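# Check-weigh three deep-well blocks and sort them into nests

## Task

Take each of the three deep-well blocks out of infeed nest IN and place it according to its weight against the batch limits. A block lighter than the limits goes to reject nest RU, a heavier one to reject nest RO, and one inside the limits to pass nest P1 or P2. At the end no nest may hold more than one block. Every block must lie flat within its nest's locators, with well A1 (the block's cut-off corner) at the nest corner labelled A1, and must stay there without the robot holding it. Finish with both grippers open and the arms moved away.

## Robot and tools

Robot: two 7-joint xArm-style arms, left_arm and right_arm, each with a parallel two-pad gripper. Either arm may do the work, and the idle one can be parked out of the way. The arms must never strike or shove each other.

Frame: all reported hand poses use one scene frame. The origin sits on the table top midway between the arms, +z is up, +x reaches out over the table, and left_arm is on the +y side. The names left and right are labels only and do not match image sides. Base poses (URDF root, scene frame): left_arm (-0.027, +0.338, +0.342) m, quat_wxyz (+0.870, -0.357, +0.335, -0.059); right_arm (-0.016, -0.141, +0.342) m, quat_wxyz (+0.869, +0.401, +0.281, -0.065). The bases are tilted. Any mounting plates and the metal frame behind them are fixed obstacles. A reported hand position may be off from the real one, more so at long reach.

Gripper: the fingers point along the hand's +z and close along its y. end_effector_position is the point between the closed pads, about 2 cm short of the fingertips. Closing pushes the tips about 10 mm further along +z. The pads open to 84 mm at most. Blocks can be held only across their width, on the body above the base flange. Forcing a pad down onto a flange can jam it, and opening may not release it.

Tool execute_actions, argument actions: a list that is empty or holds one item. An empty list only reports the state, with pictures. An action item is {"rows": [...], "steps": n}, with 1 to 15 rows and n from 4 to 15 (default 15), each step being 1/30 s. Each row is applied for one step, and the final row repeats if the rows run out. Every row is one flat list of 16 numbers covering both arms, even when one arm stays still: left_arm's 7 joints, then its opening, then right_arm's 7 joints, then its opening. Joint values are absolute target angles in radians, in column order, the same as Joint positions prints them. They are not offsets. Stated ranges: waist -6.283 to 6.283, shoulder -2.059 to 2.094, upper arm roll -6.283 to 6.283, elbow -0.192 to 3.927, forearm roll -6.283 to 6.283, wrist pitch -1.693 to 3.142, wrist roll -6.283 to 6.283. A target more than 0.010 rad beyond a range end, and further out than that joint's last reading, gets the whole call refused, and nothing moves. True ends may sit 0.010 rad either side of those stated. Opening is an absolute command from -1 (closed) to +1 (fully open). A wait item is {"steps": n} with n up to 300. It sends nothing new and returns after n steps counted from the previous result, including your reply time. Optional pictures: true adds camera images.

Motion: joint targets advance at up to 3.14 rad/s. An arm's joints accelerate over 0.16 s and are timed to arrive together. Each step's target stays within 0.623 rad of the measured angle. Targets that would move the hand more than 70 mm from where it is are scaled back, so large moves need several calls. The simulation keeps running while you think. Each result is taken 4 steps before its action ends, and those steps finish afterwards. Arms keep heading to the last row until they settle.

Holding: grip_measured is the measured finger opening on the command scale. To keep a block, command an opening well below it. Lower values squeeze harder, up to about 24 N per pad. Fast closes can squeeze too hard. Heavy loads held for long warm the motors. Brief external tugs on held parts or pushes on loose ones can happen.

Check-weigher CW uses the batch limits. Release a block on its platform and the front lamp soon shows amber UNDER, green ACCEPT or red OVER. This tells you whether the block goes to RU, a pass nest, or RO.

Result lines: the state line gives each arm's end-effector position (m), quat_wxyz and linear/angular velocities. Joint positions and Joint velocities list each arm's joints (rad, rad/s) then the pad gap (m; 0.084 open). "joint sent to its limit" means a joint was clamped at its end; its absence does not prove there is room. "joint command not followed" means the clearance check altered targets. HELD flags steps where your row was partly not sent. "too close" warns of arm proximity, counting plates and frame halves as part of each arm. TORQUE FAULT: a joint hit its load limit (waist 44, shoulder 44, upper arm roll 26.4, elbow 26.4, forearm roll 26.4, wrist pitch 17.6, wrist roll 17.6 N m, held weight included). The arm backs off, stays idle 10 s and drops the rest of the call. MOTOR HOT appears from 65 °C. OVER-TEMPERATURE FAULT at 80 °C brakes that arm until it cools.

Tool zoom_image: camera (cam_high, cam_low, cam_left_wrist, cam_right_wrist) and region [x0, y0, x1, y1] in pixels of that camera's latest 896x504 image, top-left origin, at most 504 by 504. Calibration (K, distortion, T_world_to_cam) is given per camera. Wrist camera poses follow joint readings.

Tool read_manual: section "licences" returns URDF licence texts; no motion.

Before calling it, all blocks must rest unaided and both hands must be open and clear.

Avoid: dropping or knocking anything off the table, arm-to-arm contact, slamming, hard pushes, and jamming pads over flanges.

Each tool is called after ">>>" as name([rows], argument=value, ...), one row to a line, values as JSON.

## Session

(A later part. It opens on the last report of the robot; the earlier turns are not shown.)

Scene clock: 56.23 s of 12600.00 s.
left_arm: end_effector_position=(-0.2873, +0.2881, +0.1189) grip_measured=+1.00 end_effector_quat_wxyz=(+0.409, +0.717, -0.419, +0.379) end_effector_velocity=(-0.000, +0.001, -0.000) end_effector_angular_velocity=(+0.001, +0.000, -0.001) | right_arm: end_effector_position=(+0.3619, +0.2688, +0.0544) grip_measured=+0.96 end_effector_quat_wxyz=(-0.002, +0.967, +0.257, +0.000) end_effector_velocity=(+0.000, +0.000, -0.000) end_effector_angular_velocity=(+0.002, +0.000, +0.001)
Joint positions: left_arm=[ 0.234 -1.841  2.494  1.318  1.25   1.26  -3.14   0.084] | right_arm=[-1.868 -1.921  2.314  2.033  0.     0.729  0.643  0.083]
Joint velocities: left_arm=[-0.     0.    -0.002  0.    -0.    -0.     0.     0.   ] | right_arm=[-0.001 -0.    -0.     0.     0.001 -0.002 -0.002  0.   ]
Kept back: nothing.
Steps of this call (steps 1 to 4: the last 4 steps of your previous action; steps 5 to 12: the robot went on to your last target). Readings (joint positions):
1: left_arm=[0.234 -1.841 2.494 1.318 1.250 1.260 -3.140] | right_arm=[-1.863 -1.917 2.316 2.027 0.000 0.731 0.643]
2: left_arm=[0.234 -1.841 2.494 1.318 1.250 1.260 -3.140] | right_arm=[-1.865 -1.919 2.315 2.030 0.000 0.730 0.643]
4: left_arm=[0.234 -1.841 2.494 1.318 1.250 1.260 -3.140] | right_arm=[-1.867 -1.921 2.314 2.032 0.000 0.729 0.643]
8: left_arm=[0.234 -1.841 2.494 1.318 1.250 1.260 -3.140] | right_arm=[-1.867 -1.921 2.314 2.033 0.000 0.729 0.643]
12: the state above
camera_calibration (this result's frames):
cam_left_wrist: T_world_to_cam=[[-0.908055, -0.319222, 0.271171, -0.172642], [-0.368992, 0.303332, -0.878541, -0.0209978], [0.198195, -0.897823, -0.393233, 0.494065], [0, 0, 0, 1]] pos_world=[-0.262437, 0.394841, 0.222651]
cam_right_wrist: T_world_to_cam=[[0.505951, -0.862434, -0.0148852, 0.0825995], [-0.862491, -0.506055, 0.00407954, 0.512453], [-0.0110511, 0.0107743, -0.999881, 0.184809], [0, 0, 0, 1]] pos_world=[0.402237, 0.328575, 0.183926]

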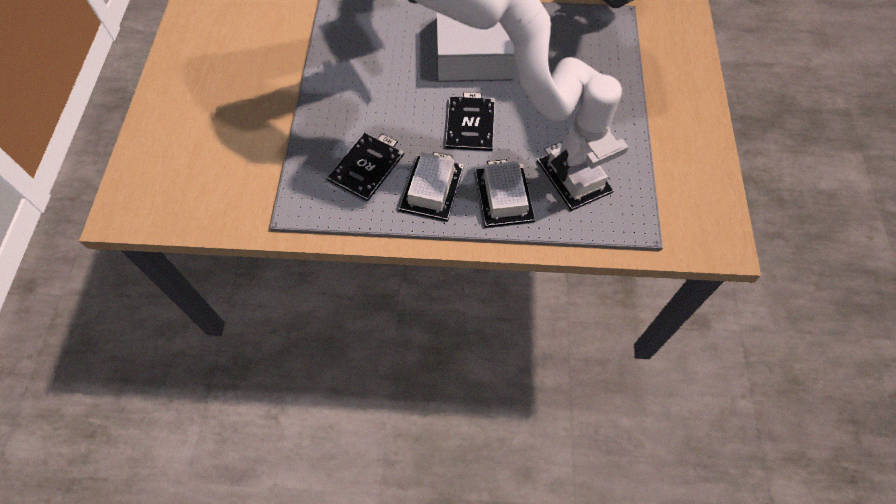

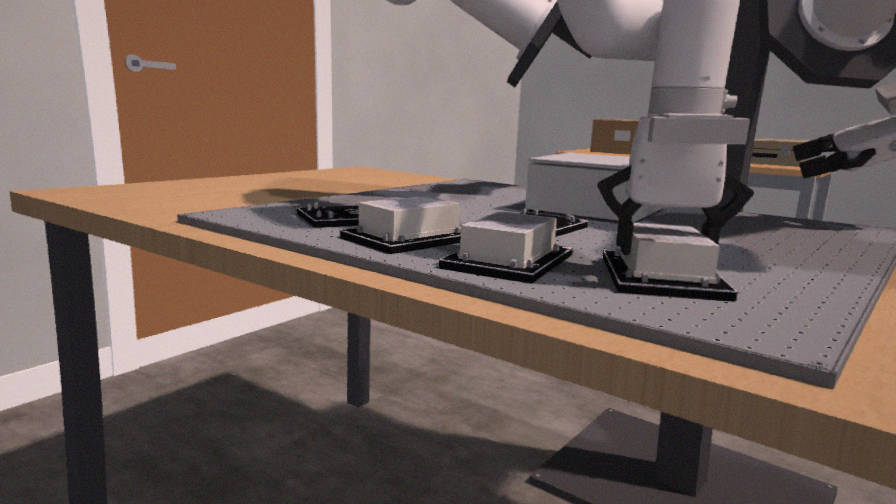

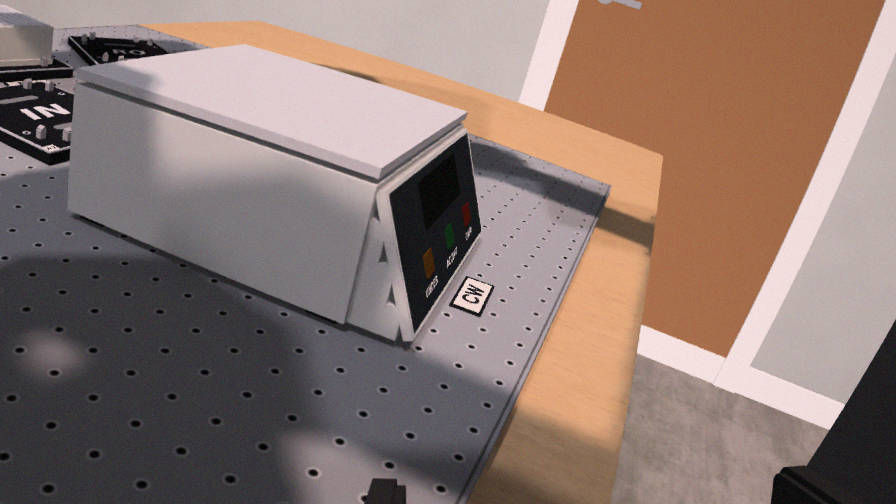

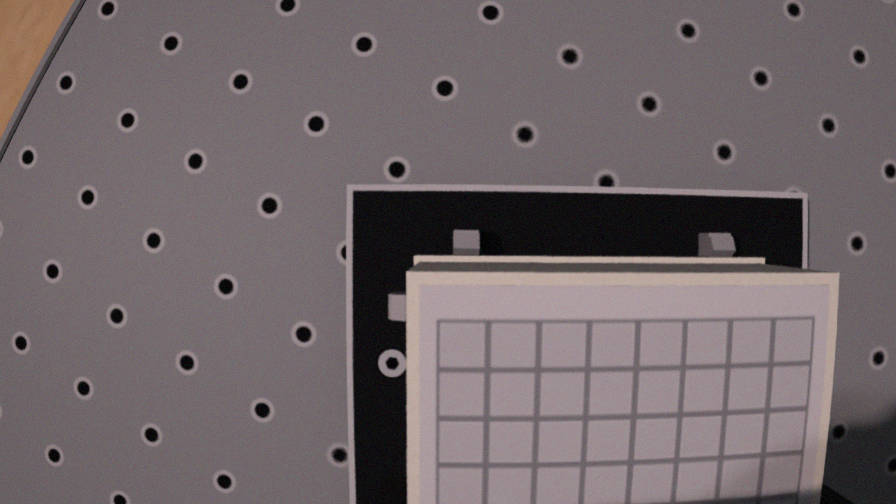

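>>> execute_actions([
  {"rows":[[0.234,-1.841,2.494,1.318,1.25,1.26,-3.14,1,-1.8718,-1.924,2.3122,2.0362,0,0.7256,0.643,0]],"steps":10},
])

>>> execute_actions([
  {"rows":[[0.234,-1.841,2.494,1.318,1.25,1.26,-3.14,1,-1.8718,-1.924,2.3122,2.0362,0,0.7256,0.643,1]],"steps":15},
], pictures=true)

Scene clock: 57.73 s of 12600.00 s.
left_arm: end_effector_position=(-0.2873, +0.2881, +0.1189) grip_measured=+1.00 end_effector_quat_wxyz=(+0.409, +0.717, -0.419, +0.379) end_effector_velocity=(-0.000, +0.000, +0.000) end_effector_angular_velocity=(-0.000, +0.000, -0.001) | right_arm: end_effector_position=(+0.3626, +0.2691, +0.0530) grip_measured=+0.96 end_effector_quat_wxyz=(-0.002, +0.967, +0.256, +0.001) end_effector_velocity=(-0.001, +0.000, -0.000) end_effector_angular_velocity=(+0.000, +0.002, +0.001)
Joint positions: left_arm=[ 0.234 -1.841  2.494  1.318  1.25   1.26  -3.14   0.084] | right_arm=[-1.871 -1.923  2.312  2.037  0.     0.726  0.643  0.083]
Joint velocities: left_arm=[-0.     0.001  0.    -0.    -0.    -0.     0.     0.   ] | right_arm=[-0.    -0.     0.002  0.001  0.     0.001 -0.001 -0.   ]
Steps of this call (steps 1 to 15: the robot went on to your last target; steps 16 to 39: nothing new was sent; steps 40 to 45: the first 6 steps of this action). Readings (joint positions):
40: left_arm=[0.234 -1.841 2.494 1.318 1.250 1.260 -3.140] | right_arm=[-1.868 -1.921 2.314 2.034 -0.000 0.728 0.643]
41: left_arm=[0.234 -1.841 2.494 1.318 1.250 1.260 -3.140] | right_arm=[-1.869 -1.922 2.313 2.035 0.000 0.728 0.643]
43: left_arm=[0.234 -1.841 2.494 1.318 1.250 1.260 -3.140] | right_arm=[-1.871 -1.923 2.312 2.036 0.000 0.726 0.643]
45: the state above

Scene clock: 58.23 s of 12600.00 s.
left_arm: end_effector_position=(-0.2873, +0.2881, +0.1189) grip_measured=+1.00 end_effector_quat_wxyz=(+0.409, +0.717, -0.419, +0.379) end_effector_velocity=(-0.000, -0.000, -0.000) end_effector_angular_velocity=(-0.000, +0.000, +0.000) | right_arm: end_effector_position=(+0.3628, +0.2695, +0.0530) grip_measured=+1.00 end_effector_quat_wxyz=(-0.003, +0.967, +0.256, +0.002) end_effector_velocity=(-0.003, -0.003, -0.002) end_effector_angular_velocity=(-0.009, +0.007, -0.001)
Joint positions: left_arm=[ 0.234 -1.841  2.494  1.318  1.25   1.26  -3.14   0.084] | right_arm=[-1.872 -1.924  2.312  2.037 -0.     0.724  0.643  0.084]
Joint velocities: left_arm=[-0.    -0.001  0.001  0.001  0.    -0.001  0.     0.   ] | right_arm=[ 0.002 -0.     0.002 -0.005  0.003  0.007  0.    -0.   ]
Steps of this call (steps 1 to 4: the last 4 steps of your previous action; steps 5 to 15: the first 11 steps of this action). Readings (joint positions):
5: left_arm=[0.234 -1.841 2.494 1.318 1.250 1.260 -3.140] | right_arm=[-1.871 -1.924 2.312 2.037 0.000 0.726 0.643]
6: left_arm=[0.234 -1.841 2.494 1.318 1.250 1.260 -3.140] | right_arm=[-1.871 -1.924 2.312 2.036 0.000 0.726 0.643]
8: left_arm=[0.234 -1.841 2.494 1.318 1.250 1.260 -3.140] | right_arm=[-1.872 -1.924 2.312 2.037 -0.000 0.725 0.643]
12: left_arm=[0.234 -1.841 2.494 1.318 1.250 1.260 -3.140] | right_arm=[-1.872 -1.924 2.312 2.038 -0.000 0.724 0.643]
15: the state above
camera_calibration (this result's frames):
cam_left_wrist: T_world_to_cam=[[-0.908055, -0.319222, 0.27117, -0.172642], [-0.368992, 0.303333, -0.878541, -0.0209978], [0.198195, -0.897823, -0.393233, 0.494065], [0, 0, 0, 1]] pos_world=[-0.262437, 0.394841, 0.222651]
cam_right_wrist: T_world_to_cam=[[0.505483, -0.862672, -0.0168861, 0.0829968], [-0.862788, -0.505565, 0.000692583, 0.51372], [-0.00913447, 0.014219, -0.999857, 0.181822], [0, 0, 0, 1]] pos_world=[0.40294, 0.328733, 0.182841]

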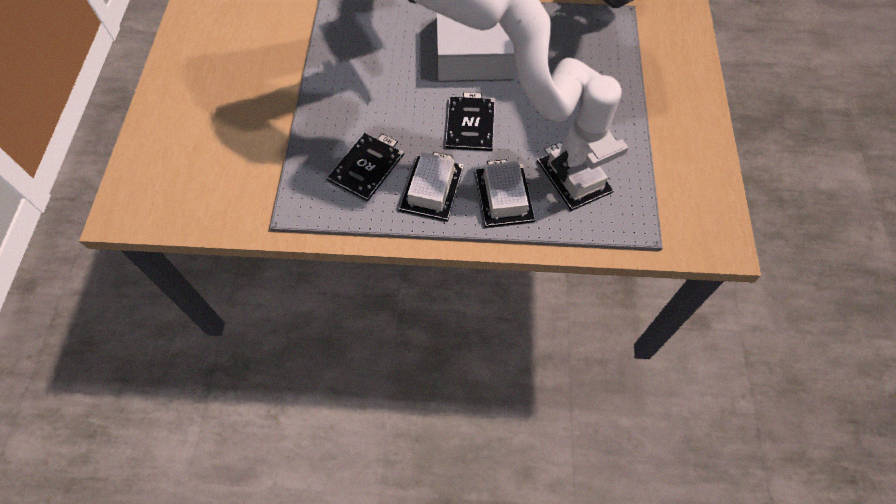

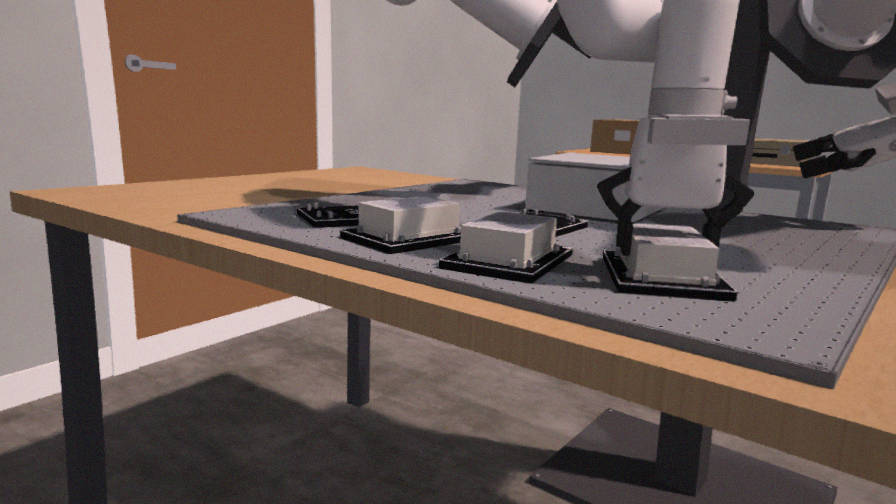

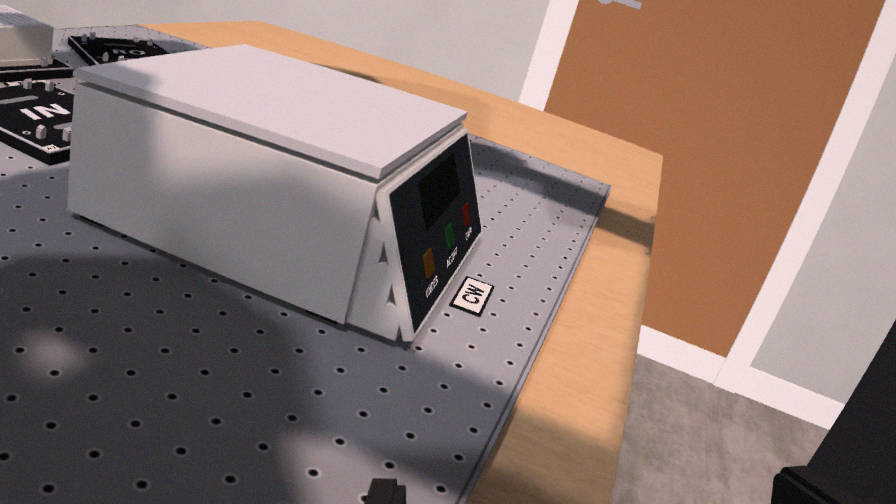

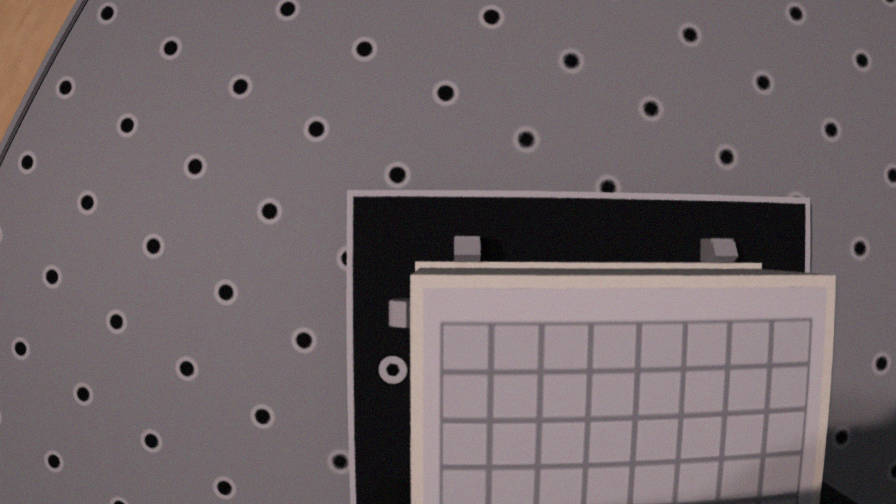

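>>> execute_actions([
  {"rows":[[0.234,-1.841,2.494,1.318,1.25,1.26,-3.14,1,-1.8667,-1.9183,2.3136,2.0281,0,0.7257,0.6415,1],[0.234,-1.841,2.494,1.318,1.25,1.26,-3.14,1,-1.8667,-1.9183,2.3136,2.0281,0,0.7257,0.6415,1],[0.234,-1.841,2.494,1.318,1.25,1.26,-3.14,1,-1.8667,-1.9183,2.3136,2.0281,0,0.7257,0.6415,1],[0.234,-1.841,2.494,1.318,1.25,1.26,-3.14,1,-1.8591,-1.9114,2.3159,2.0196,0,0.7285,0.6415,1],[0.234,-1.841,2.494,1.318,1.25,1.26,-3.14,1,-1.8534,-1.9062,2.3176,2.0132,0,0.7306,0.6415,1],[0.234,-1.841,2.494,1.318,1.25,1.26,-3.14,1,-1.8477,-1.9011,2.3194,2.0069,0,0.7327,0.6415,1],[0.234,-1.841,2.494,1.318,1.25,1.26,-3.14,1,-1.842,-1.8959,2.3211,2.0008,0,0.7348,0.6415,1],[0.234,-1.841,2.494,1.318,1.25,1.26,-3.14,1,-1.8363,-1.8907,2.3227,1.995,0,0.7372,0.6415,1],[0.234,-1.841,2.494,1.318,1.25,1.26,-3.14,1,-1.8306,-1.8855,2.3243,1.9892,0,0.7396,0.6415,1],[0.234,-1.841,2.494,1.318,1.25,1.26,-3.14,1,-1.8249,-1.8803,2.3258,1.9836,0,0.742,0.6415,1],[0.234,-1.841,2.494,1.318,1.25,1.26,-3.14,1,-1.8192,-1.8751,2.3273,1.978,0,0.7445,0.6415,1],[0.234,-1.841,2.494,1.318,1.25,1.26,-3.14,1,-1.8135,-1.8699,2.3288,1.9726,0,0.747,0.6415,1],[0.234,-1.841,2.494,1.318,1.25,1.26,-3.14,1,-1.8078,-1.8647,2.3303,1.9672,0,0.7495,0.6415,1],[0.234,-1.841,2.494,1.318,1.25,1.26,-3.14,1,-1.8021,-1.8595,2.3318,1.962,0,0.752,0.6415,1],[0.234,-1.841,2.494,1.318,1.25,1.26,-3.14,1,-1.7964,-1.8543,2.3332,1.9568,0,0.7546,0.6415,1]],"steps":15},
])

>>> execute_actions([
  {"rows":[[0.234,-1.841,2.494,1.318,1.25,1.26,-3.14,1,-1.681,-1.747,2.36,1.862,0,0.8115,0.6415,1]],"steps":15},
], pictures=true)

Scene clock: 59.23 s of 12600.00 s.
left_arm: end_effector_position=(-0.2873, +0.2881, +0.1189) grip_measured=+1.00 end_effector_quat_wxyz=(+0.409, +0.717, -0.419, +0.379) end_effector_velocity=(+0.001, -0.000, -0.001) end_effector_angular_velocity=(+0.000, -0.001, +0.001) | right_arm: end_effector_position=(+0.3632, +0.2669, +0.0703) grip_measured=+1.00 end_effector_quat_wxyz=(-0.000, +0.967, +0.256, -0.000) end_effector_velocity=(+0.009, -0.003, +0.085) end_effector_angular_velocity=(-0.011, -0.004, -0.010)
Joint positions: left_arm=[ 0.234 -1.841  2.494  1.318  1.25   1.26  -3.14   0.084] | right_arm=[-1.831 -1.886  2.324  1.991  0.     0.739  0.641  0.084]
Joint velocities: left_arm=[ 0.    -0.002 -0.001  0.001  0.     0.001  0.    -0.   ] | right_arm=[ 0.173  0.162  0.043 -0.167  0.002  0.071  0.    -0.   ]
Steps of this call (steps 1 to 4: the last 4 steps of your previous action; steps 5 to 15: the robot went on to your last target; steps 16 to 19: nothing new was sent; steps 20 to 30: the first 11 steps of this action). Readings (joint positions):
20: left_arm=[0.234 -1.841 2.494 1.318 1.250 1.260 -3.140] | right_arm=[-1.872 -1.924 2.312 2.036 0.000 0.726 0.643]
21: left_arm=[0.234 -1.841 2.494 1.318 1.250 1.260 -3.140] | right_arm=[-1.870 -1.922 2.313 2.033 0.000 0.726 0.642]
23: left_arm=[0.234 -1.841 2.494 1.318 1.250 1.260 -3.140] | right_arm=[-1.867 -1.919 2.314 2.029 0.000 0.726 0.642]
27: left_arm=[0.234 -1.841 2.494 1.318 1.250 1.260 -3.140] | right_arm=[-1.849 -1.903 2.320 2.008 0.000 0.732 0.642]
30: the state above

Scene clock: 59.73 s of 12600.00 s.
left_arm: end_effector_position=(-0.2873, +0.2881, +0.1189) grip_measured=+1.00 end_effector_quat_wxyz=(+0.409, +0.717, -0.419, +0.379) end_effector_velocity=(+0.001, -0.001, -0.000) end_effector_angular_velocity=(-0.000, -0.001, +0.001) | right_arm: end_effector_position=(+0.3628, +0.2661, +0.1495) grip_measured=+1.00 end_effector_quat_wxyz=(+0.001, +0.966, +0.257, +0.000) end_effector_velocity=(-0.056, -0.088, -0.132) end_effector_angular_velocity=(-0.249, +0.128, +0.017)
Joint positions: left_arm=[ 0.234 -1.841  2.494  1.318  1.25   1.26  -3.14   0.084] | right_arm=[-1.681 -1.747  2.36   1.861 -0.     0.812  0.642  0.084]
Joint velocities: left_arm=[-0.     0.     0.002 -0.001 -0.    -0.001 -0.     0.   ] | right_arm=[-0.087 -0.092  0.009 -0.126 -0.002  0.028 -0.001 -0.   ]
Steps of this call (steps 1 to 4: the last 4 steps of your previous action; steps 5 to 15: the first 11 steps of this action). Readings (joint positions):
5: left_arm=[0.234 -1.841 2.494 1.318 1.250 1.260 -3.140] | right_arm=[-1.803 -1.860 2.331 1.963 -0.000 0.752 0.641]
6: left_arm=[0.234 -1.841 2.494 1.318 1.250 1.260 -3.140] | right_arm=[-1.789 -1.847 2.335 1.947 -0.000 0.760 0.641]
8: left_arm=[0.234 -1.841 2.494 1.318 1.250 1.260 -3.140] | right_arm=[-1.732 -1.794 2.350 1.889 -0.000 0.792 0.642]
12: left_arm=[0.234 -1.841 2.494 1.318 1.250 1.260 -3.140] | right_arm=[-1.673 -1.739 2.359 1.876 0.000 0.808 0.641]
15: the state above
camera_calibration (this result's frames):
cam_left_wrist: T_world_to_cam=[[-0.908055, -0.319222, 0.27117, -0.172642], [-0.368992, 0.303333, -0.878541, -0.0209979], [0.198195, -0.897823, -0.393233, 0.494065], [0, 0, 0, 1]] pos_world=[-0.262437, 0.394841, 0.222651]
cam_right_wrist: T_world_to_cam=[[0.506081, -0.862426, -0.0101338, 0.0804698], [-0.862424, -0.50615, 0.00599204, 0.511169], [-0.0102969, 0.00570715, -0.999931, 0.281027], [0, 0, 0, 1]] pos_world=[0.403014, 0.326524, 0.27876]

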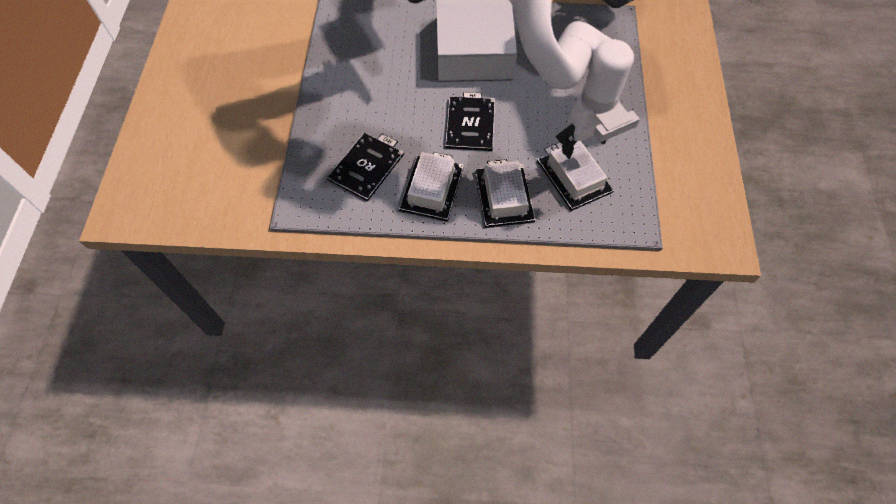

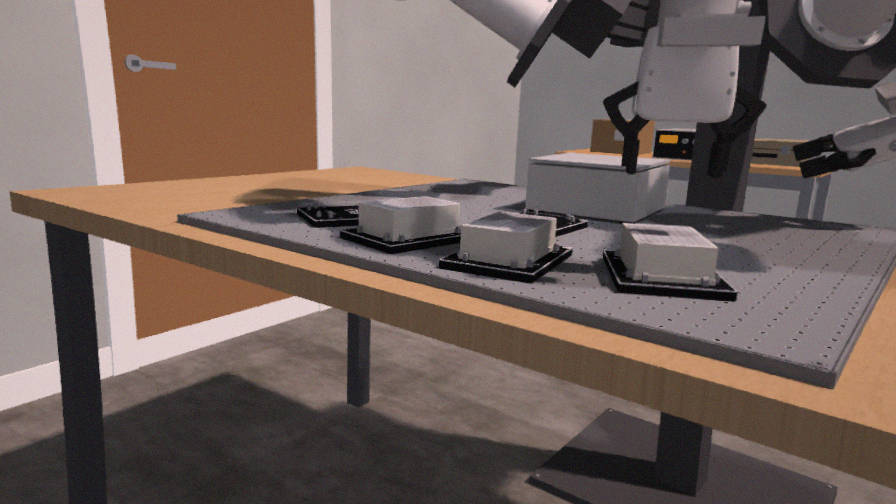

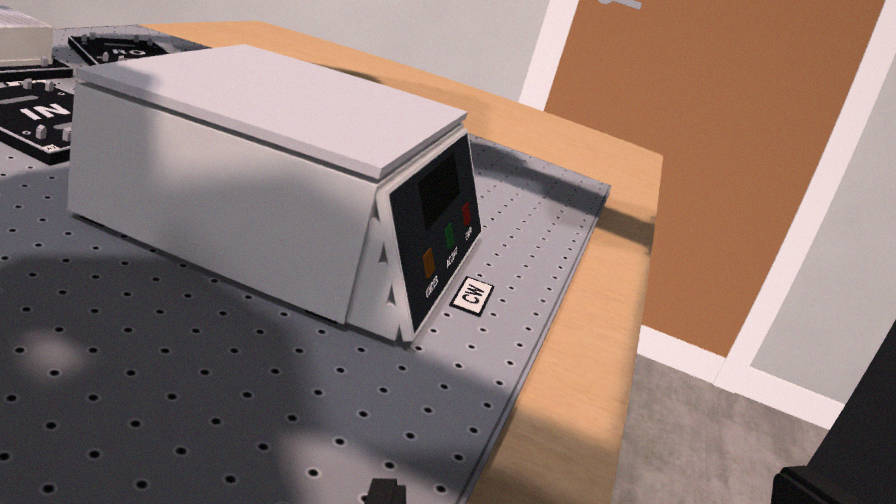

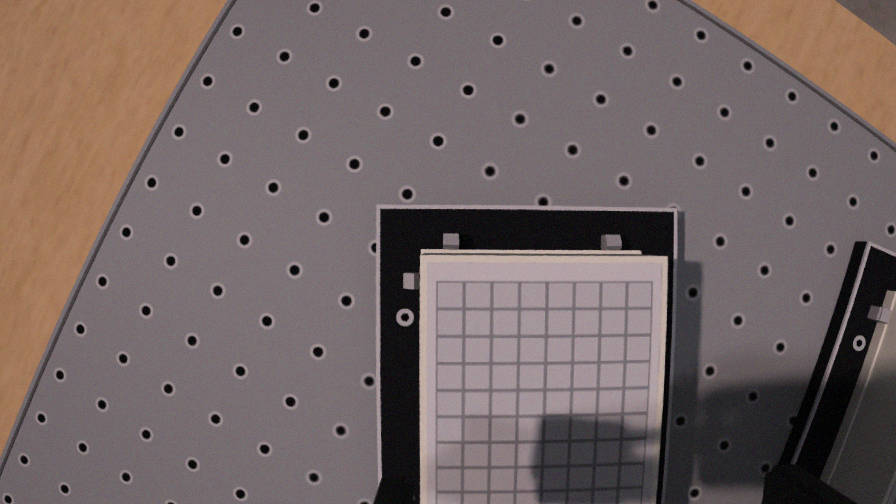

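>>> zoom_image(camera="cam_low", region=[330,180,760,310])

Region (330, 180, 760, 310) of cam_low's 896x504 image, scaled by 1.172, with more detail than that image has; it fills the top 152 rows of this view, and the rest is white.

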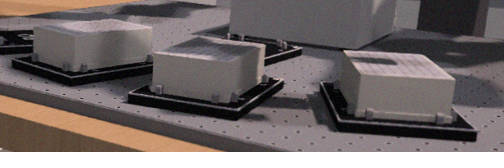

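>>> zoom_image(camera="cam_low", region=[600,215,744,305])

>>> zoom_image(camera="cam_high", region=[460,130,620,235])

Region (600, 215, 744, 305) of cam_low's 896x504 image, scaled by 3.500, with more detail than that image has; it fills the top 315 rows of this view, and the rest is white.

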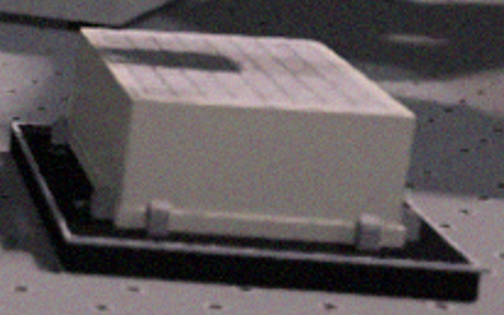

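Region (460, 130, 620, 235) of cam_high's 896x504 image, scaled by 3.150, with more detail than that image has; it fills the top 331 rows of this view, and the rest is white.

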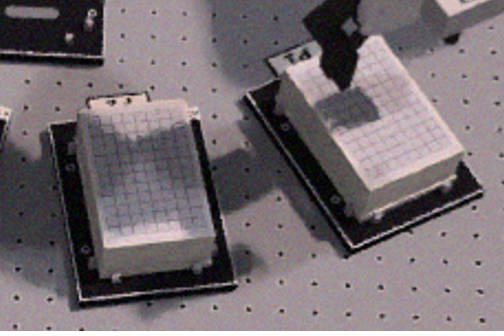

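>>> finished_scene(scene=2)

The scene is finished: the task was done.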